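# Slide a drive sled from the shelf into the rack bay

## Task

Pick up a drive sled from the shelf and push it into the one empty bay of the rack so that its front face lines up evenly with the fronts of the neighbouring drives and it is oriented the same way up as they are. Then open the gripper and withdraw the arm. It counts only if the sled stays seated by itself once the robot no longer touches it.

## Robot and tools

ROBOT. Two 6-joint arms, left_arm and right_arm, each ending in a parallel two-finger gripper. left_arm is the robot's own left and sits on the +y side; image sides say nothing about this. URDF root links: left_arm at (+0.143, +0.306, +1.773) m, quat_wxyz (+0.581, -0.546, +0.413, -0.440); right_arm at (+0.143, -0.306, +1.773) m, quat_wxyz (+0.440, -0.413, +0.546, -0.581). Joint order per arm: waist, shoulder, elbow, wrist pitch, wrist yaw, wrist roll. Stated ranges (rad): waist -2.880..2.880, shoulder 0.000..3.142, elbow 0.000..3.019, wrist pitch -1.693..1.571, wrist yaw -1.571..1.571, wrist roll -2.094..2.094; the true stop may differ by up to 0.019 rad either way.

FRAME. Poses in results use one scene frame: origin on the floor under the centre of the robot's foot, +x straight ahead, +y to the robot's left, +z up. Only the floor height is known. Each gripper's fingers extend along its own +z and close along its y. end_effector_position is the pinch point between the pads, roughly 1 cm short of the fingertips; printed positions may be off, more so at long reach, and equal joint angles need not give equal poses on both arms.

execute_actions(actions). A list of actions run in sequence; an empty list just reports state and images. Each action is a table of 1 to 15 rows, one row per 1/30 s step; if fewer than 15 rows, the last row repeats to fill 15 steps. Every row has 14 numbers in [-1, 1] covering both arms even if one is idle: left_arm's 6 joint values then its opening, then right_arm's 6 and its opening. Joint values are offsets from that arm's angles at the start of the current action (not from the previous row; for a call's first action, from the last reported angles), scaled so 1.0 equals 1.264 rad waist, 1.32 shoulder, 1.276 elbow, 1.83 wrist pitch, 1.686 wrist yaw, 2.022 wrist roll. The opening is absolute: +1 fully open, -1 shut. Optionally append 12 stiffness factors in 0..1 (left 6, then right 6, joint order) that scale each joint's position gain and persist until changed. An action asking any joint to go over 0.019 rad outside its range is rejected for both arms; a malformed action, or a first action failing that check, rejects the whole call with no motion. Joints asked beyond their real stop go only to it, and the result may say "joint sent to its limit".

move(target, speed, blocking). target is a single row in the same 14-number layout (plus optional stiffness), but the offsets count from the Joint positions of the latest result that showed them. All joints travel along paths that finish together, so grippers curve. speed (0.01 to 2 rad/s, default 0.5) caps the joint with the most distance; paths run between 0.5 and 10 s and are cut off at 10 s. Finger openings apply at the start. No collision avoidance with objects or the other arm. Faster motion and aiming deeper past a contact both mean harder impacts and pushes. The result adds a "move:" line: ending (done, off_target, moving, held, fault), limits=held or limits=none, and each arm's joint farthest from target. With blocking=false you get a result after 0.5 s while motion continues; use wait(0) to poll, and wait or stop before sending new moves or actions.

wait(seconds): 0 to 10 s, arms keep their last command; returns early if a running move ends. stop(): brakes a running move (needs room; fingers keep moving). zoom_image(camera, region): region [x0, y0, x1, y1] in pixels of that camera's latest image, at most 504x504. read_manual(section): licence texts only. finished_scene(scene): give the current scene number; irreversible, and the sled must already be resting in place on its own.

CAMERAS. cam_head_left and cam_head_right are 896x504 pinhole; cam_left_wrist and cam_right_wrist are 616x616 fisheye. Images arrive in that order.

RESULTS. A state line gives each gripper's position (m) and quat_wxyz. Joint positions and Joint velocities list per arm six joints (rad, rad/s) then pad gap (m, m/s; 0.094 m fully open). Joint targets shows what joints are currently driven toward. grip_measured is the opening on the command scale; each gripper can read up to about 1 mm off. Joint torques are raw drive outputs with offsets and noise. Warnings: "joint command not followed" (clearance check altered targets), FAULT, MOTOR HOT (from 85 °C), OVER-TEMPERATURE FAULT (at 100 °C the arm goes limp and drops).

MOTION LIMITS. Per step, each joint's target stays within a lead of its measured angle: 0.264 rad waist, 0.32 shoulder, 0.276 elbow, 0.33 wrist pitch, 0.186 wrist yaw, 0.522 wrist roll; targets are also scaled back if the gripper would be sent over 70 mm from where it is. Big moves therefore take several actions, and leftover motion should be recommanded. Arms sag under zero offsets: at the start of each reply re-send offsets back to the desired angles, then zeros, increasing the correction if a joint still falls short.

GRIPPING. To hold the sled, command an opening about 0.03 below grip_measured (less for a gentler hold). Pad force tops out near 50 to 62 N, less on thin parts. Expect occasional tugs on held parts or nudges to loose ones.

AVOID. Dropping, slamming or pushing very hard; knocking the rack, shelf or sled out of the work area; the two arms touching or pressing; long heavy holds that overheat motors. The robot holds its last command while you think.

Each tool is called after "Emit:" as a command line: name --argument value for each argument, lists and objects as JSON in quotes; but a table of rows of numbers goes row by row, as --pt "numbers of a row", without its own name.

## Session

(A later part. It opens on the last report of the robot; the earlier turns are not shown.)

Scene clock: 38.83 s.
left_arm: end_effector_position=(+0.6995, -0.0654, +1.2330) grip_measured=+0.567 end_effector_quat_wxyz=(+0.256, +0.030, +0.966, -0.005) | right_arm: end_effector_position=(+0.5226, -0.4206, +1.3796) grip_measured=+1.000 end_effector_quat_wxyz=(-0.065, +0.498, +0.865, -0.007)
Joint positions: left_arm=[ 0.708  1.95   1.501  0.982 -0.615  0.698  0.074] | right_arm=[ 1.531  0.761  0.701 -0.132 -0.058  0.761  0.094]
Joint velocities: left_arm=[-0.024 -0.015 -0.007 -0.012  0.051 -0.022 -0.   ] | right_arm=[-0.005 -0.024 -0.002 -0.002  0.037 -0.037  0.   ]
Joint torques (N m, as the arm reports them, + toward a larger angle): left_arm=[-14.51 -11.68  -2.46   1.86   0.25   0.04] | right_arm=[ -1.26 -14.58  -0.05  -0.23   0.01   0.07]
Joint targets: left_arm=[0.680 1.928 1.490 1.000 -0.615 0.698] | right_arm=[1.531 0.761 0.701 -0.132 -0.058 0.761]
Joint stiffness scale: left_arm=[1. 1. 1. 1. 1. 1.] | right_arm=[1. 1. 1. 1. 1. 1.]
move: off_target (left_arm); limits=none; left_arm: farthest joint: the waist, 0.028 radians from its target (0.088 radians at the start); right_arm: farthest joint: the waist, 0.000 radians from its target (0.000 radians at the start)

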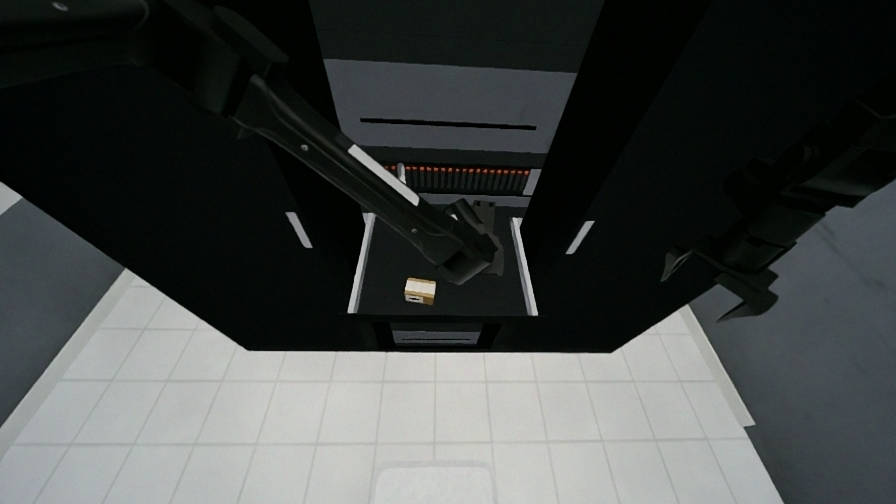

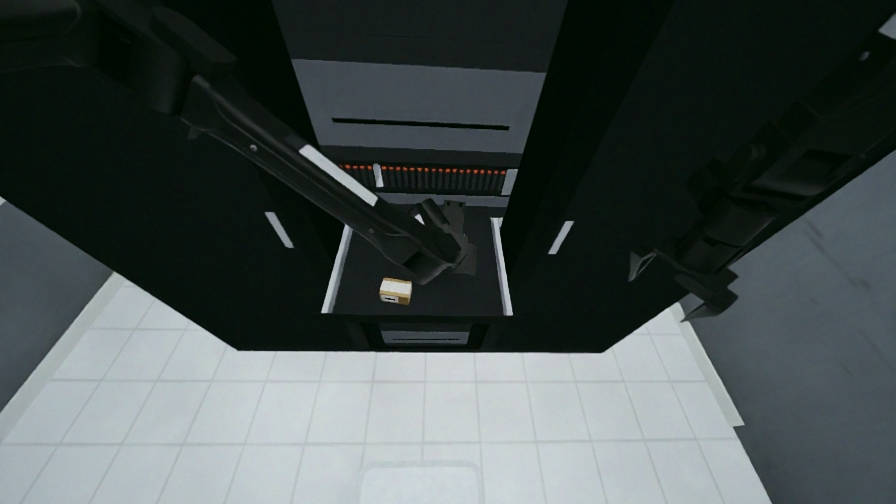

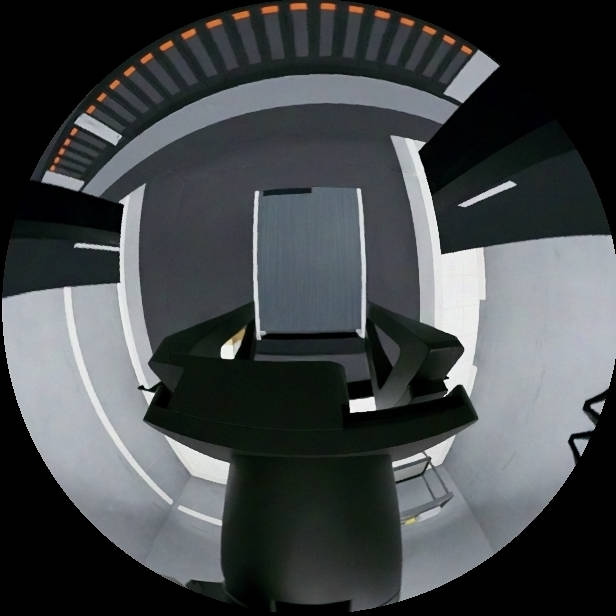

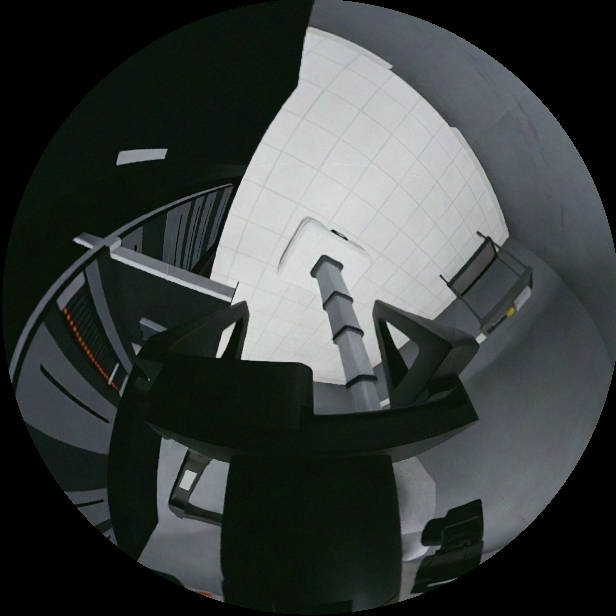

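Emit:
move --target '[0.405,-0.325,-0.097,-0.137,1,-0.65,0.5,0,0,0,0,0,0,1]' --speed 0.7

Emit:
move --target '[0,0,0,0,0.039,0,0.5,0,0,0,0,0,0,1]'

Emit:
zoom_image --camera "cam_head_right" --region '[300,130,460,260]'

Scene clock: 48.23 s.
left_arm: end_effector_position=(+0.7750, +0.1266, +1.3008) grip_measured=+0.567 end_effector_quat_wxyz=(+0.178, -0.202, +0.703, -0.659) | right_arm: end_effector_position=(+0.5226, -0.4206, +1.3796) grip_measured=+1.000 end_effector_quat_wxyz=(-0.065, +0.498, +0.865, -0.007)
Joint positions: left_arm=[ 1.222  1.554  1.382  0.737  1.064 -0.606  0.074] | right_arm=[ 1.531  0.761  0.701 -0.132 -0.058  0.761  0.094]
Joint velocities: left_arm=[-0.024 -0.005 -0.007 -0.007  0.081  0.037 -0.   ] | right_arm=[-0.015 -0.005 -0.002  0.007  0.007 -0.022  0.   ]
Joint torques (N m, as the arm reports them, + toward a larger angle): left_arm=[ -4.04 -19.92  -0.31   1.16   0.82  -0.02] | right_arm=[ -1.26 -14.56   0.01  -0.25  -0.01   0.1 ]
Joint targets: left_arm=[1.220 1.522 1.377 0.731 1.071 -0.617] | right_arm=[1.531 0.761 0.701 -0.132 -0.058 0.761]
Joint stiffness scale: left_arm=[1. 1. 1. 1. 1. 1.] | right_arm=[1. 1. 1. 1. 1. 1.]
move: off_target (left_arm); limits=none; left_arm: farthest joint: the shoulder, 0.033 radians from its target (0.429 radians at the start); right_arm: farthest joint: the waist, 0.000 radians from its target (0.000 radians at the start)

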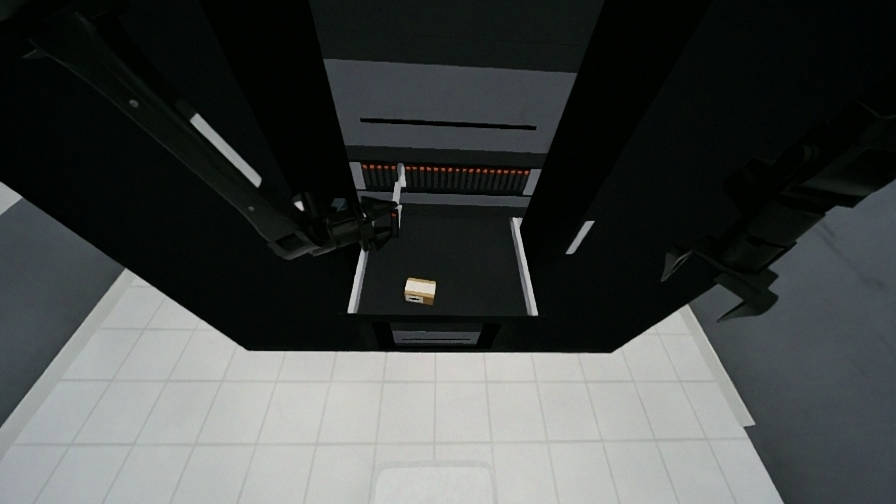

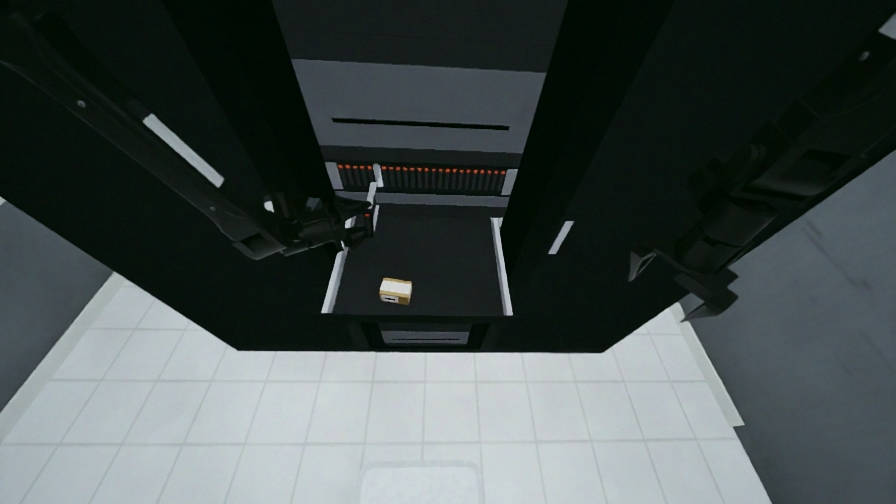

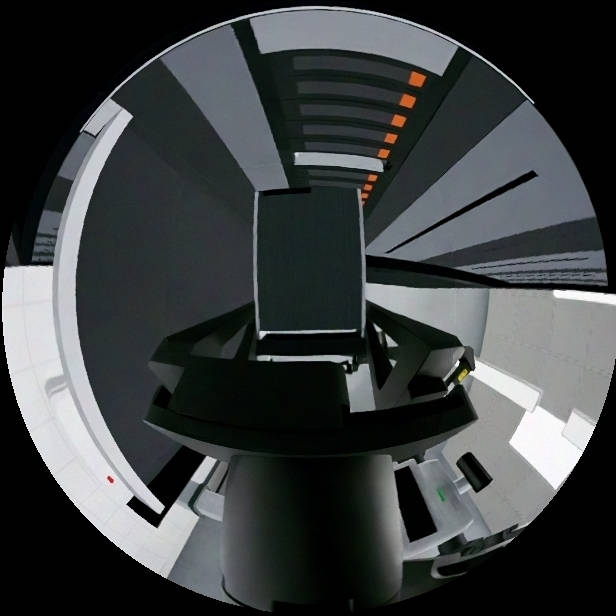

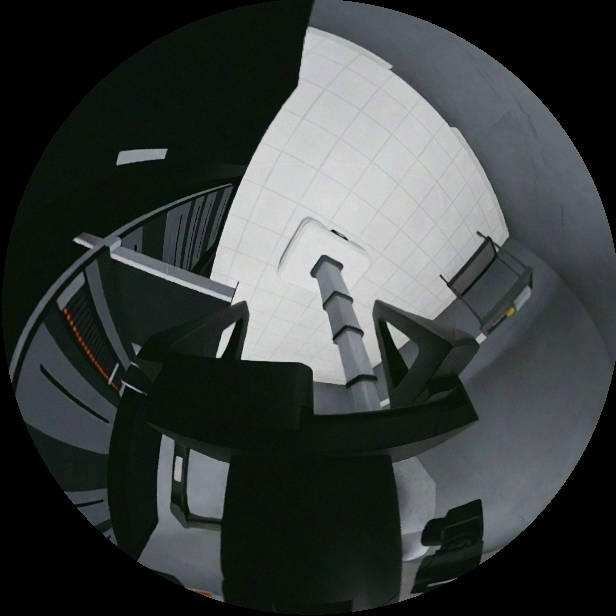

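Scene clock: 48.93 s.
left_arm: end_effector_position=(+0.7703, +0.1234, +1.3092) grip_measured=+0.567 end_effector_quat_wxyz=(+0.171, -0.187, +0.690, -0.679) | right_arm: end_effector_position=(+0.5226, -0.4206, +1.3796) grip_measured=+1.000 end_effector_quat_wxyz=(-0.065, +0.498, +0.865, -0.007)
Joint positions: left_arm=[ 1.222  1.554  1.382  0.737  1.123 -0.606  0.074] | right_arm=[ 1.531  0.761  0.701 -0.132 -0.058  0.761  0.094]
Joint velocities: left_arm=[ 0.005 -0.005  0.007 -0.007 -0.081 -0.007 -0.   ] | right_arm=[-0.015 -0.005 -0.002 -0.002 -0.037 -0.007  0.   ]
Joint torques (N m, as the arm reports them, + toward a larger angle): left_arm=[ -4.87 -17.21   0.09   1.38   0.84   0.14] | right_arm=[ -1.42 -14.51  -0.01  -0.3    0.01   0.08]
Joint targets: left_arm=[1.222 1.554 1.382 0.737 1.130 -0.606] | right_arm=[1.531 0.761 0.701 -0.132 -0.058 0.761]
Joint stiffness scale: left_arm=[1. 1. 1. 1. 1. 1.] | right_arm=[1. 1. 1. 1. 1. 1.]
move: done; limits=none; left_arm: farthest joint: the wrist yaw, 0.007 radians from its target (0.065 radians at the start); right_arm: farthest joint: the waist, 0.000 radians from its target (0.000 radians at the start)

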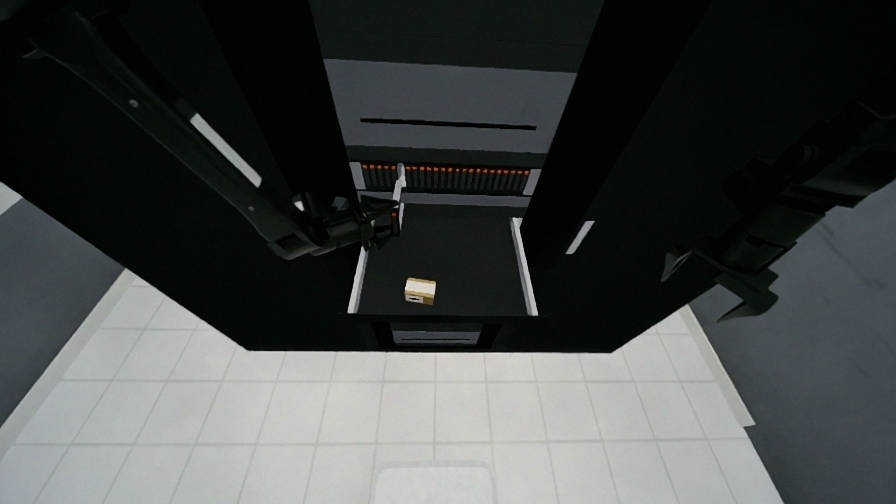

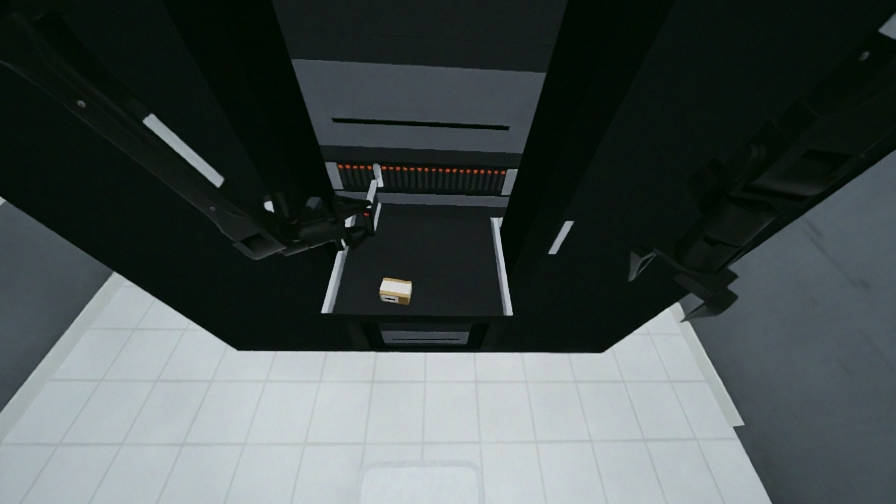

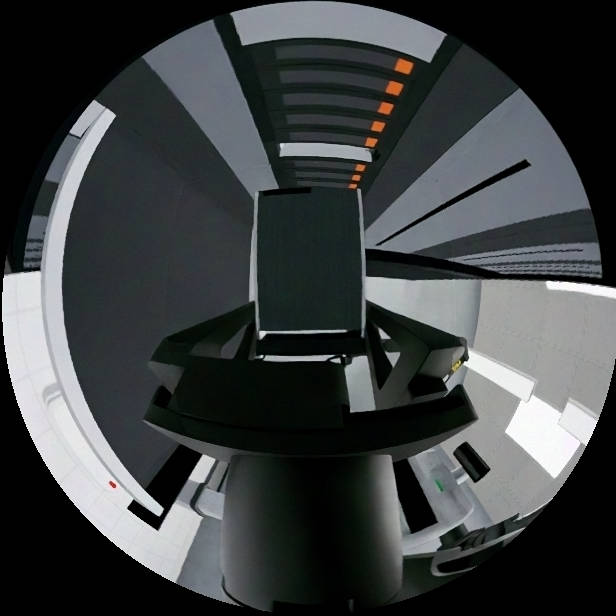

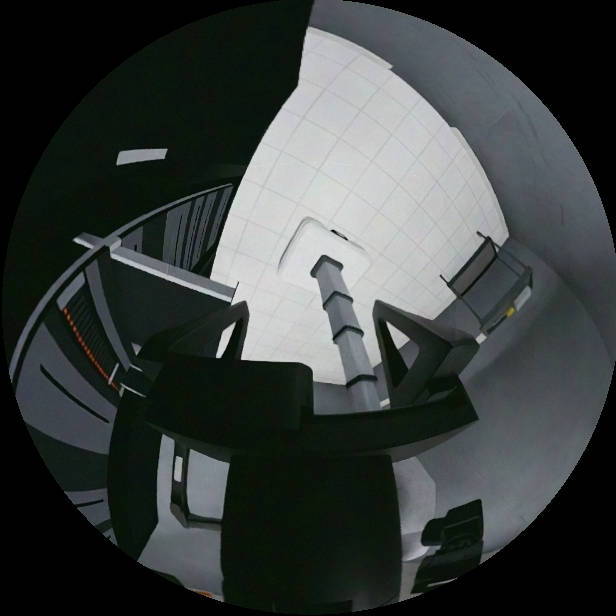

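Region (300, 130, 460, 260) of cam_head_right's 896x504 image, scaled by 3.150, with more detail than that image has; it fills the top 410 rows of this view, and the rest is white.

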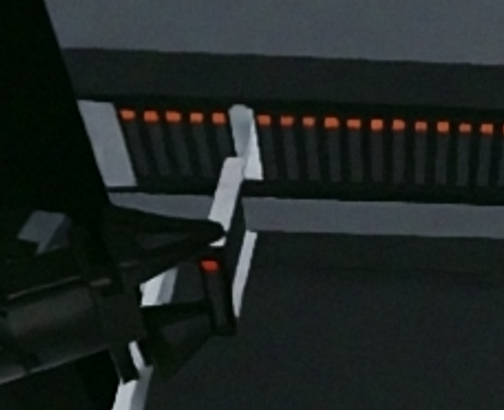

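Emit:
move --target '[-0.025,-0.035,0.05,-0.036,0.006,0.011,0.5,0,0,0,0,0,0,1]' --speed 0.1

Emit:
zoom_image --camera "cam_head_left" --region '[350,140,450,240]'

Scene clock: 54.13 s.
left_arm: end_effector_position=(+0.7948, +0.1231, +1.3145) grip_measured=+0.567 end_effector_quat_wxyz=(+0.173, -0.183, +0.685, -0.684) | right_arm: end_effector_position=(+0.5226, -0.4206, +1.3796) grip_measured=+1.000 end_effector_quat_wxyz=(-0.065, +0.498, +0.865, -0.007)
Joint positions: left_arm=[ 1.209  1.549  1.438  0.678  1.126 -0.6    0.074] | right_arm=[ 1.531  0.761  0.701 -0.132 -0.058  0.761  0.094]
Joint velocities: left_arm=[-0.015 -0.005  0.027 -0.002 -0.051 -0.037  0.   ] | right_arm=[-0.015 -0.005 -0.002 -0.007 -0.007  0.037  0.   ]
Joint torques (N m, as the arm reports them, + toward a larger angle): left_arm=[ -6.55 -21.82   1.34   1.12   0.83   0.32] | right_arm=[ -1.33 -14.52  -0.02  -0.29  -0.01   0.08]
Joint targets: left_arm=[1.190 1.508 1.446 0.671 1.133 -0.584] | right_arm=[1.531 0.761 0.701 -0.132 -0.058 0.761]
Joint stiffness scale: left_arm=[1. 1. 1. 1. 1. 1.] | right_arm=[1. 1. 1. 1. 1. 1.]
move: off_target (left_arm); limits=none; left_arm: farthest joint: the shoulder, 0.041 radians from its target (0.046 radians at the start); right_arm: farthest joint: the waist, 0.000 radians from its target (0.000 radians at the start)

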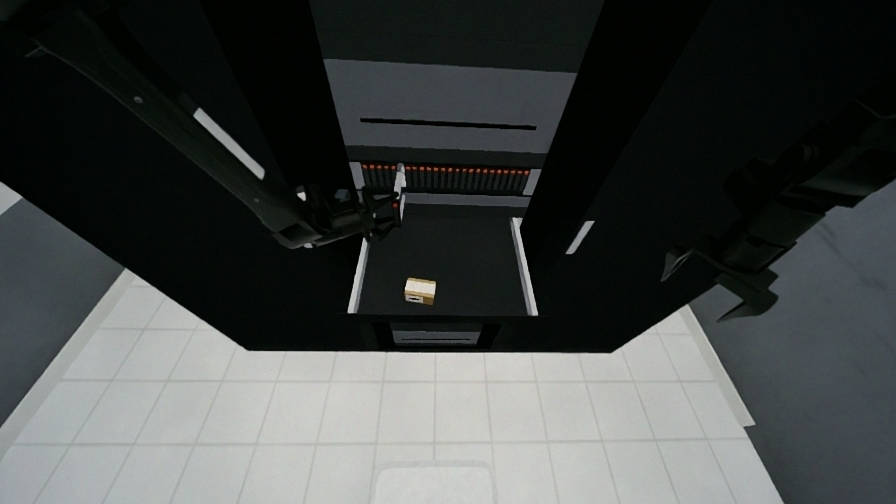

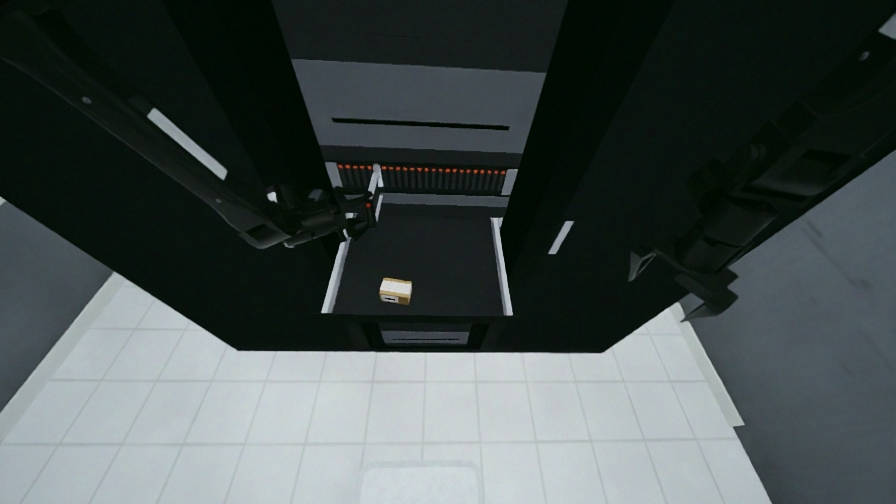

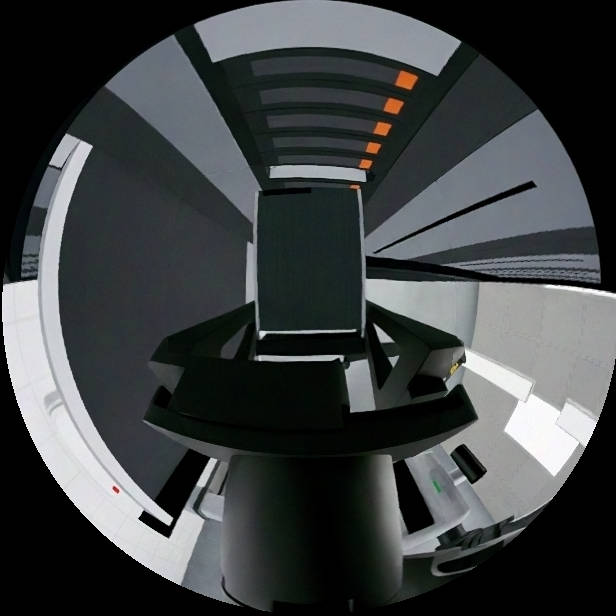

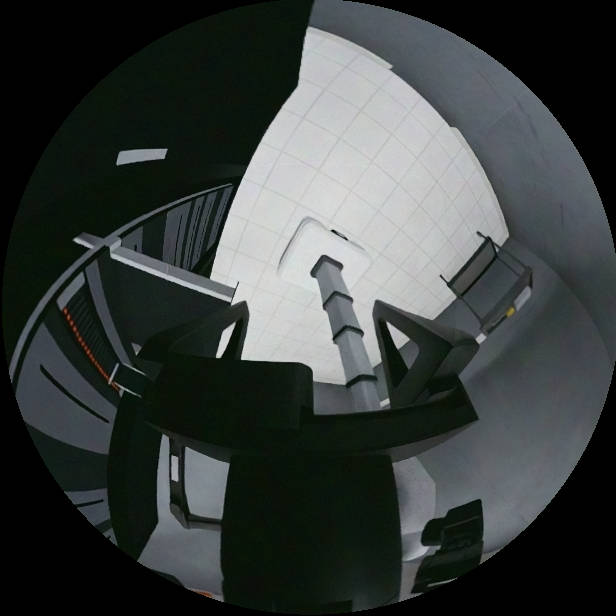

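Region (350, 140, 450, 240) of cam_head_left's 896x504 image, scaled by 5.040, with more detail than that image has.

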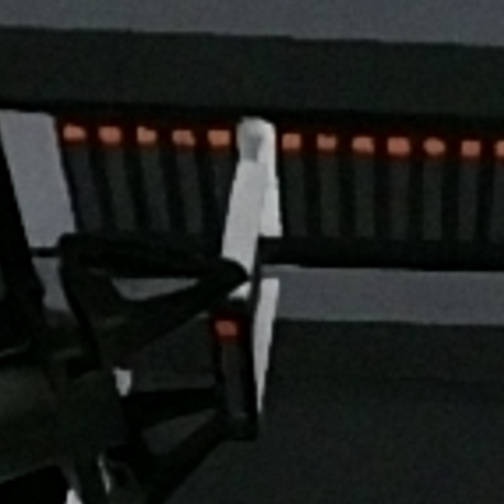

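Emit:
move --target '[-0.02,-0.044,0,0,0.004,0,0.5,0,0,0,0,0,0,1]' --speed 0.1

Emit:
zoom_image --camera "cam_head_left" --region '[350,140,450,240]'

Scene clock: 57.23 s.
left_arm: end_effector_position=(+0.8048, +0.1264, +1.3249) grip_measured=+0.567 end_effector_quat_wxyz=(+0.182, -0.179, +0.682, -0.685) | right_arm: end_effector_position=(+0.5226, -0.4206, +1.3796) grip_measured=+1.000 end_effector_quat_wxyz=(-0.065, +0.498, +0.865, -0.007)
Joint positions: left_arm=[ 1.203  1.529  1.438  0.678  1.126 -0.599  0.074] | right_arm=[ 1.531  0.761  0.701 -0.132 -0.058  0.761  0.094]
Joint velocities: left_arm=[-0.005  0.005  0.007 -0.012  0.037 -0.022 -0.   ] | right_arm=[-0.005 -0.005  0.002  0.007 -0.037  0.007  0.   ]
Joint torques (N m, as the arm reports them, + toward a larger angle): left_arm=[ -6.54 -21.4    0.86   1.41   0.83   0.13] | right_arm=[ -1.36 -14.5    0.05  -0.24   0.     0.07]
Joint targets: left_arm=[1.183 1.491 1.438 0.678 1.133 -0.599] | right_arm=[1.531 0.761 0.701 -0.132 -0.058 0.761]
Joint stiffness scale: left_arm=[1. 1. 1. 1. 1. 1.] | right_arm=[1. 1. 1. 1. 1. 1.]
move: off_target (left_arm); limits=none; left_arm: farthest joint: the shoulder, 0.038 radians from its target (0.058 radians at the start); right_arm: farthest joint: the waist, 0.000 radians from its target (0.000 radians at the start)

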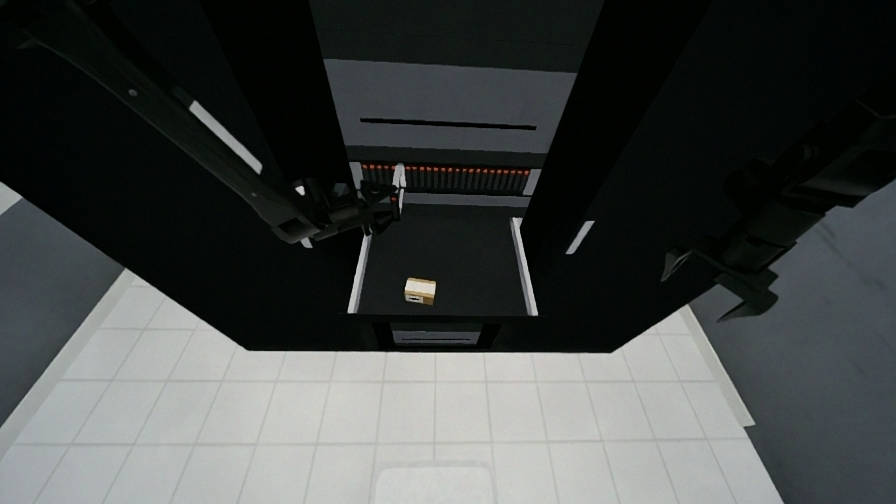

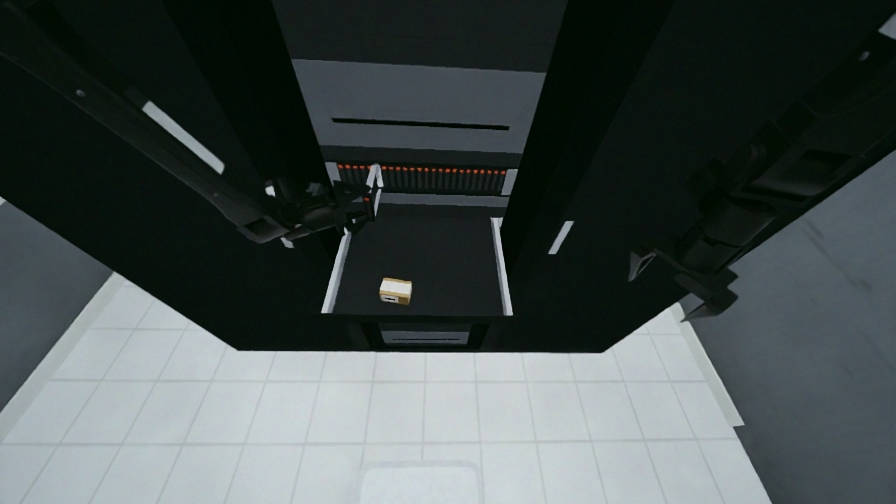

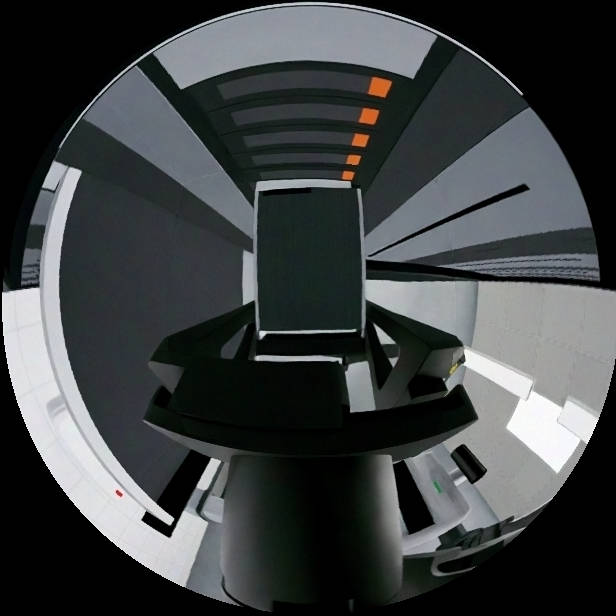

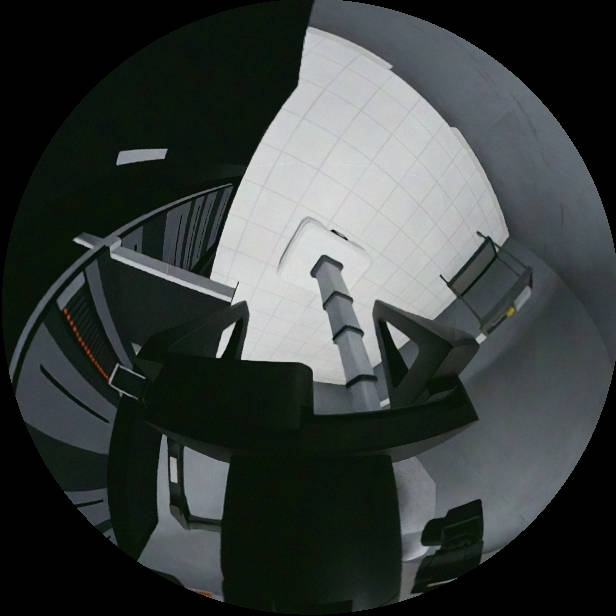

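Region (350, 140, 450, 240) of cam_head_left's 896x504 image, scaled by 5.040, with more detail than that image has.

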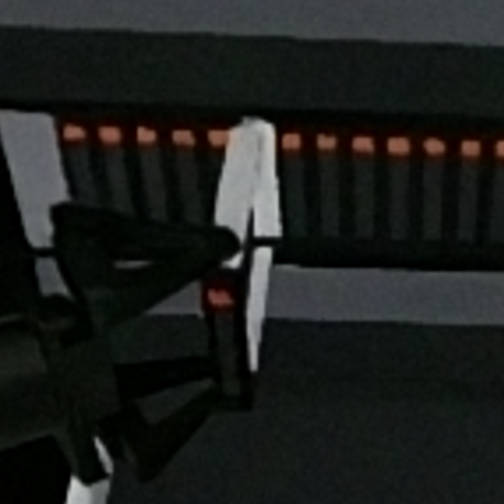

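Emit:
move --target '[-0.021,0.012,0.022,-0.012,-0.004,0,0.5,0,0,0,0,0,0,1]' --speed 0.05

Emit:
zoom_image --camera "cam_head_left" --region '[350,140,450,240]'

Scene clock: 60.77 s.
left_arm: end_effector_position=(+0.8115, +0.1255, +1.3244) grip_measured=+0.567 end_effector_quat_wxyz=(+0.183, -0.181, +0.683, -0.684) | right_arm: end_effector_position=(+0.5226, -0.4206, +1.3796) grip_measured=+1.000 end_effector_quat_wxyz=(-0.065, +0.498, +0.865, -0.007)
Joint positions: left_arm=[ 1.198  1.531  1.455  0.662  1.116 -0.599  0.074] | right_arm=[ 1.531  0.761  0.701 -0.132 -0.058  0.761  0.094]
Joint velocities: left_arm=[-0.005  0.005  0.002 -0.012 -0.037  0.022 -0.002] | right_arm=[-0.005  0.005 -0.012 -0.002 -0.081  0.037  0.   ]
Joint torques (N m, as the arm reports them, + toward a larger angle): left_arm=[ -6.66 -16.93   2.16   1.19   0.66   0.14] | right_arm=[ -1.34 -14.57   0.05  -0.28   0.     0.08]
Joint targets: left_arm=[1.177 1.545 1.467 0.656 1.119 -0.599] | right_arm=[1.531 0.761 0.701 -0.132 -0.058 0.761]
Joint stiffness scale: left_arm=[1. 1. 1. 1. 1. 1.] | right_arm=[1. 1. 1. 1. 1. 1.]
move: off_target (left_arm); limits=none; left_arm: farthest joint: the waist, 0.022 radians from its target (0.027 radians at the start); right_arm: farthest joint: the waist, 0.000 radians from its target (0.000 radians at the start)

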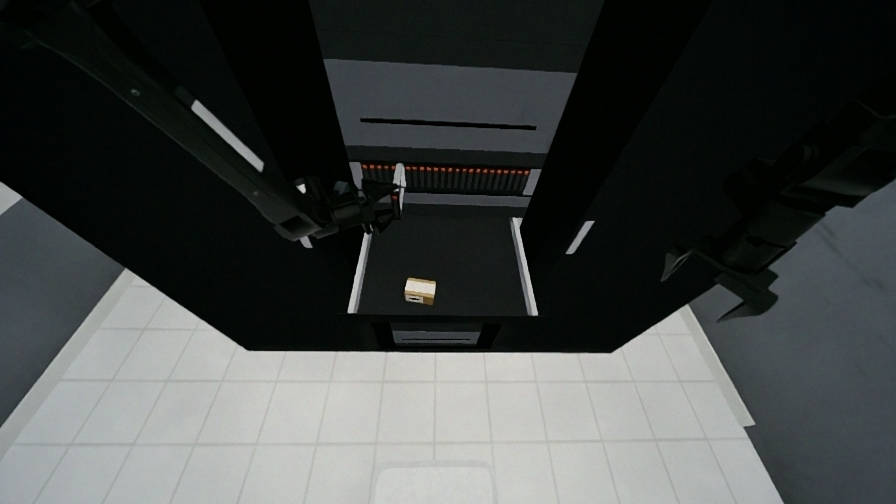

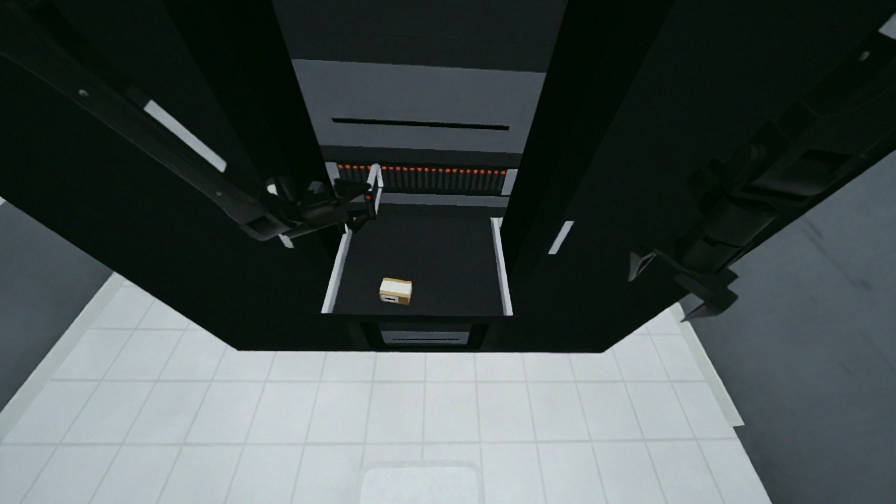

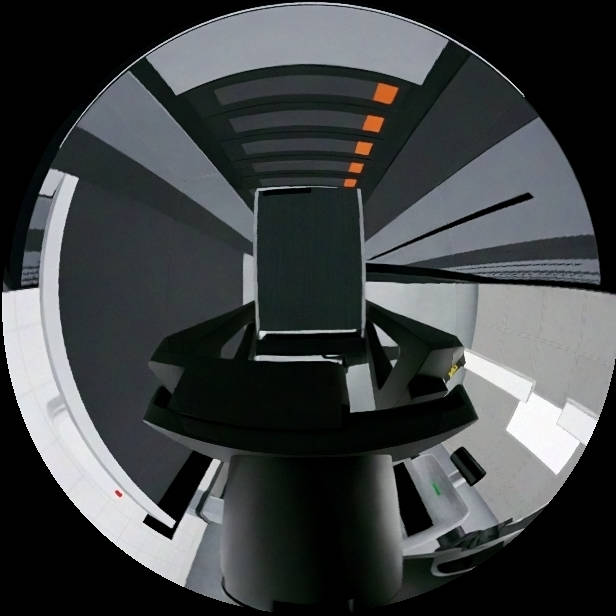

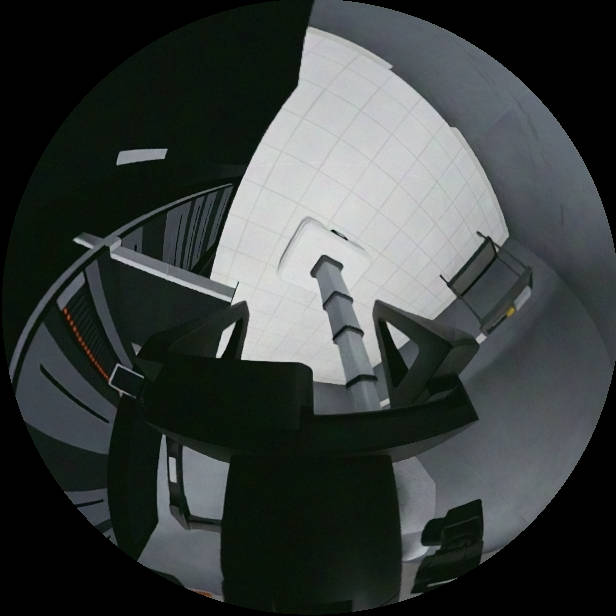

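Region (350, 140, 450, 240) of cam_head_left's 896x504 image, scaled by 5.040, with more detail than that image has.

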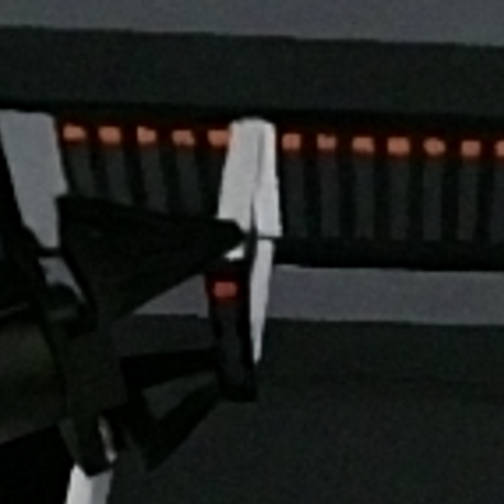

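Emit:
move --target '[-0.019,0.017,0,0,0.002,0,0.5,0,0,0,0,0,0,1]' --speed 0.05

Emit:
zoom_image --camera "cam_head_left" --region '[350,140,450,240]'

Scene clock: 63.77 s.
left_arm: end_effector_position=(+0.8078, +0.1213, +1.3217) grip_measured=+0.567 end_effector_quat_wxyz=(+0.179, -0.183, +0.682, -0.685) | right_arm: end_effector_position=(+0.5226, -0.4206, +1.3796) grip_measured=+1.000 end_effector_quat_wxyz=(-0.065, +0.498, +0.865, -0.007)
Joint positions: left_arm=[ 1.195  1.54   1.455  0.662  1.116 -0.599  0.074] | right_arm=[ 1.531  0.761  0.701 -0.132 -0.058  0.761  0.094]
Joint velocities: left_arm=[ 0.005 -0.005 -0.017 -0.002 -0.022 -0.066  0.001] | right_arm=[ 0.015 -0.005  0.022  0.002 -0.037 -0.037  0.   ]
Joint torques (N m, as the arm reports them, + toward a larger angle): left_arm=[ -6.73 -17.09   0.84   1.39   0.71   0.14] | right_arm=[ -1.25 -14.55  -0.01  -0.21   0.01   0.09]
Joint targets: left_arm=[1.174 1.553 1.455 0.662 1.120 -0.599] | right_arm=[1.531 0.761 0.701 -0.132 -0.058 0.761]
Joint stiffness scale: left_arm=[1. 1. 1. 1. 1. 1.] | right_arm=[1. 1. 1. 1. 1. 1.]
move: off_target (left_arm); limits=none; left_arm: farthest joint: the waist, 0.021 radians from its target (0.024 radians at the start); right_arm: farthest joint: the waist, 0.000 radians from its target (0.000 radians at the start)

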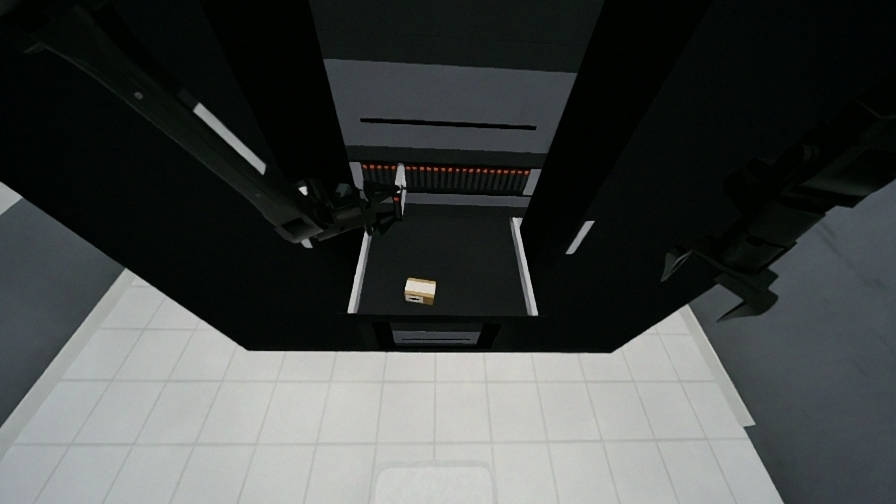

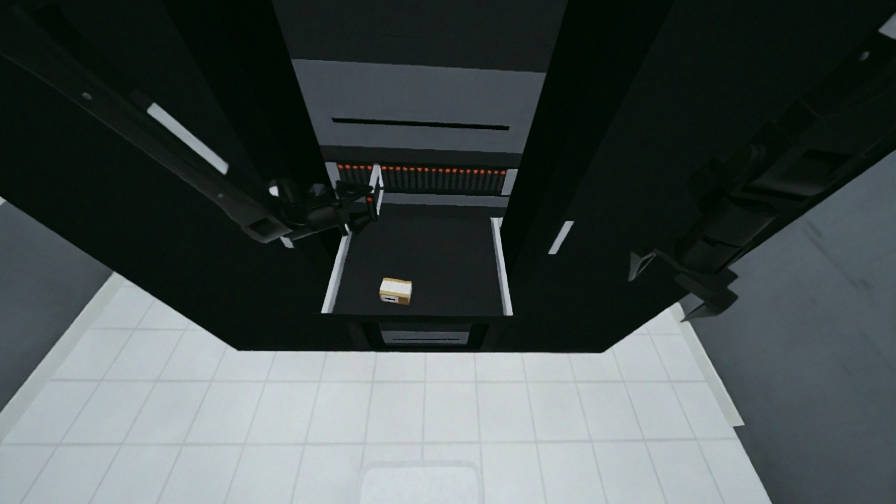

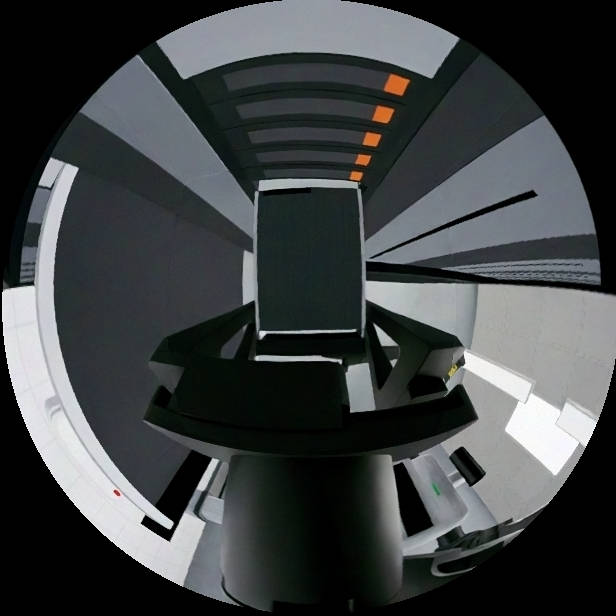

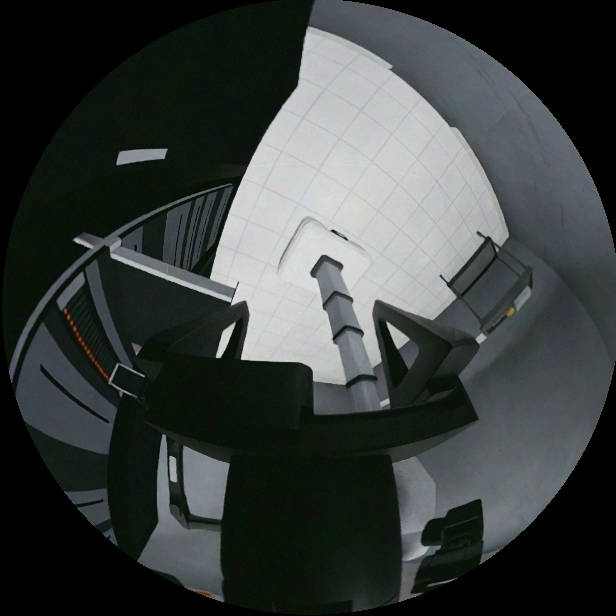

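Region (350, 140, 450, 240) of cam_head_left's 896x504 image, scaled by 5.040, with more detail than that image has.

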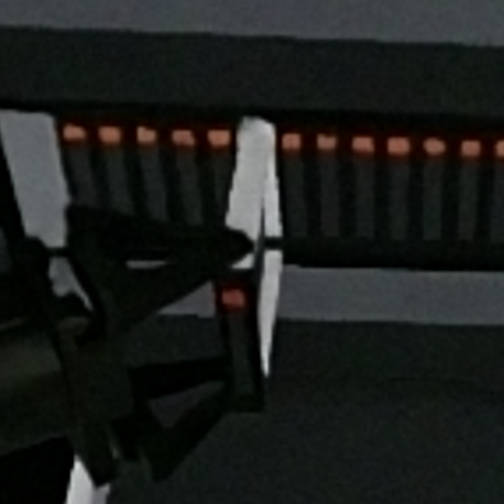

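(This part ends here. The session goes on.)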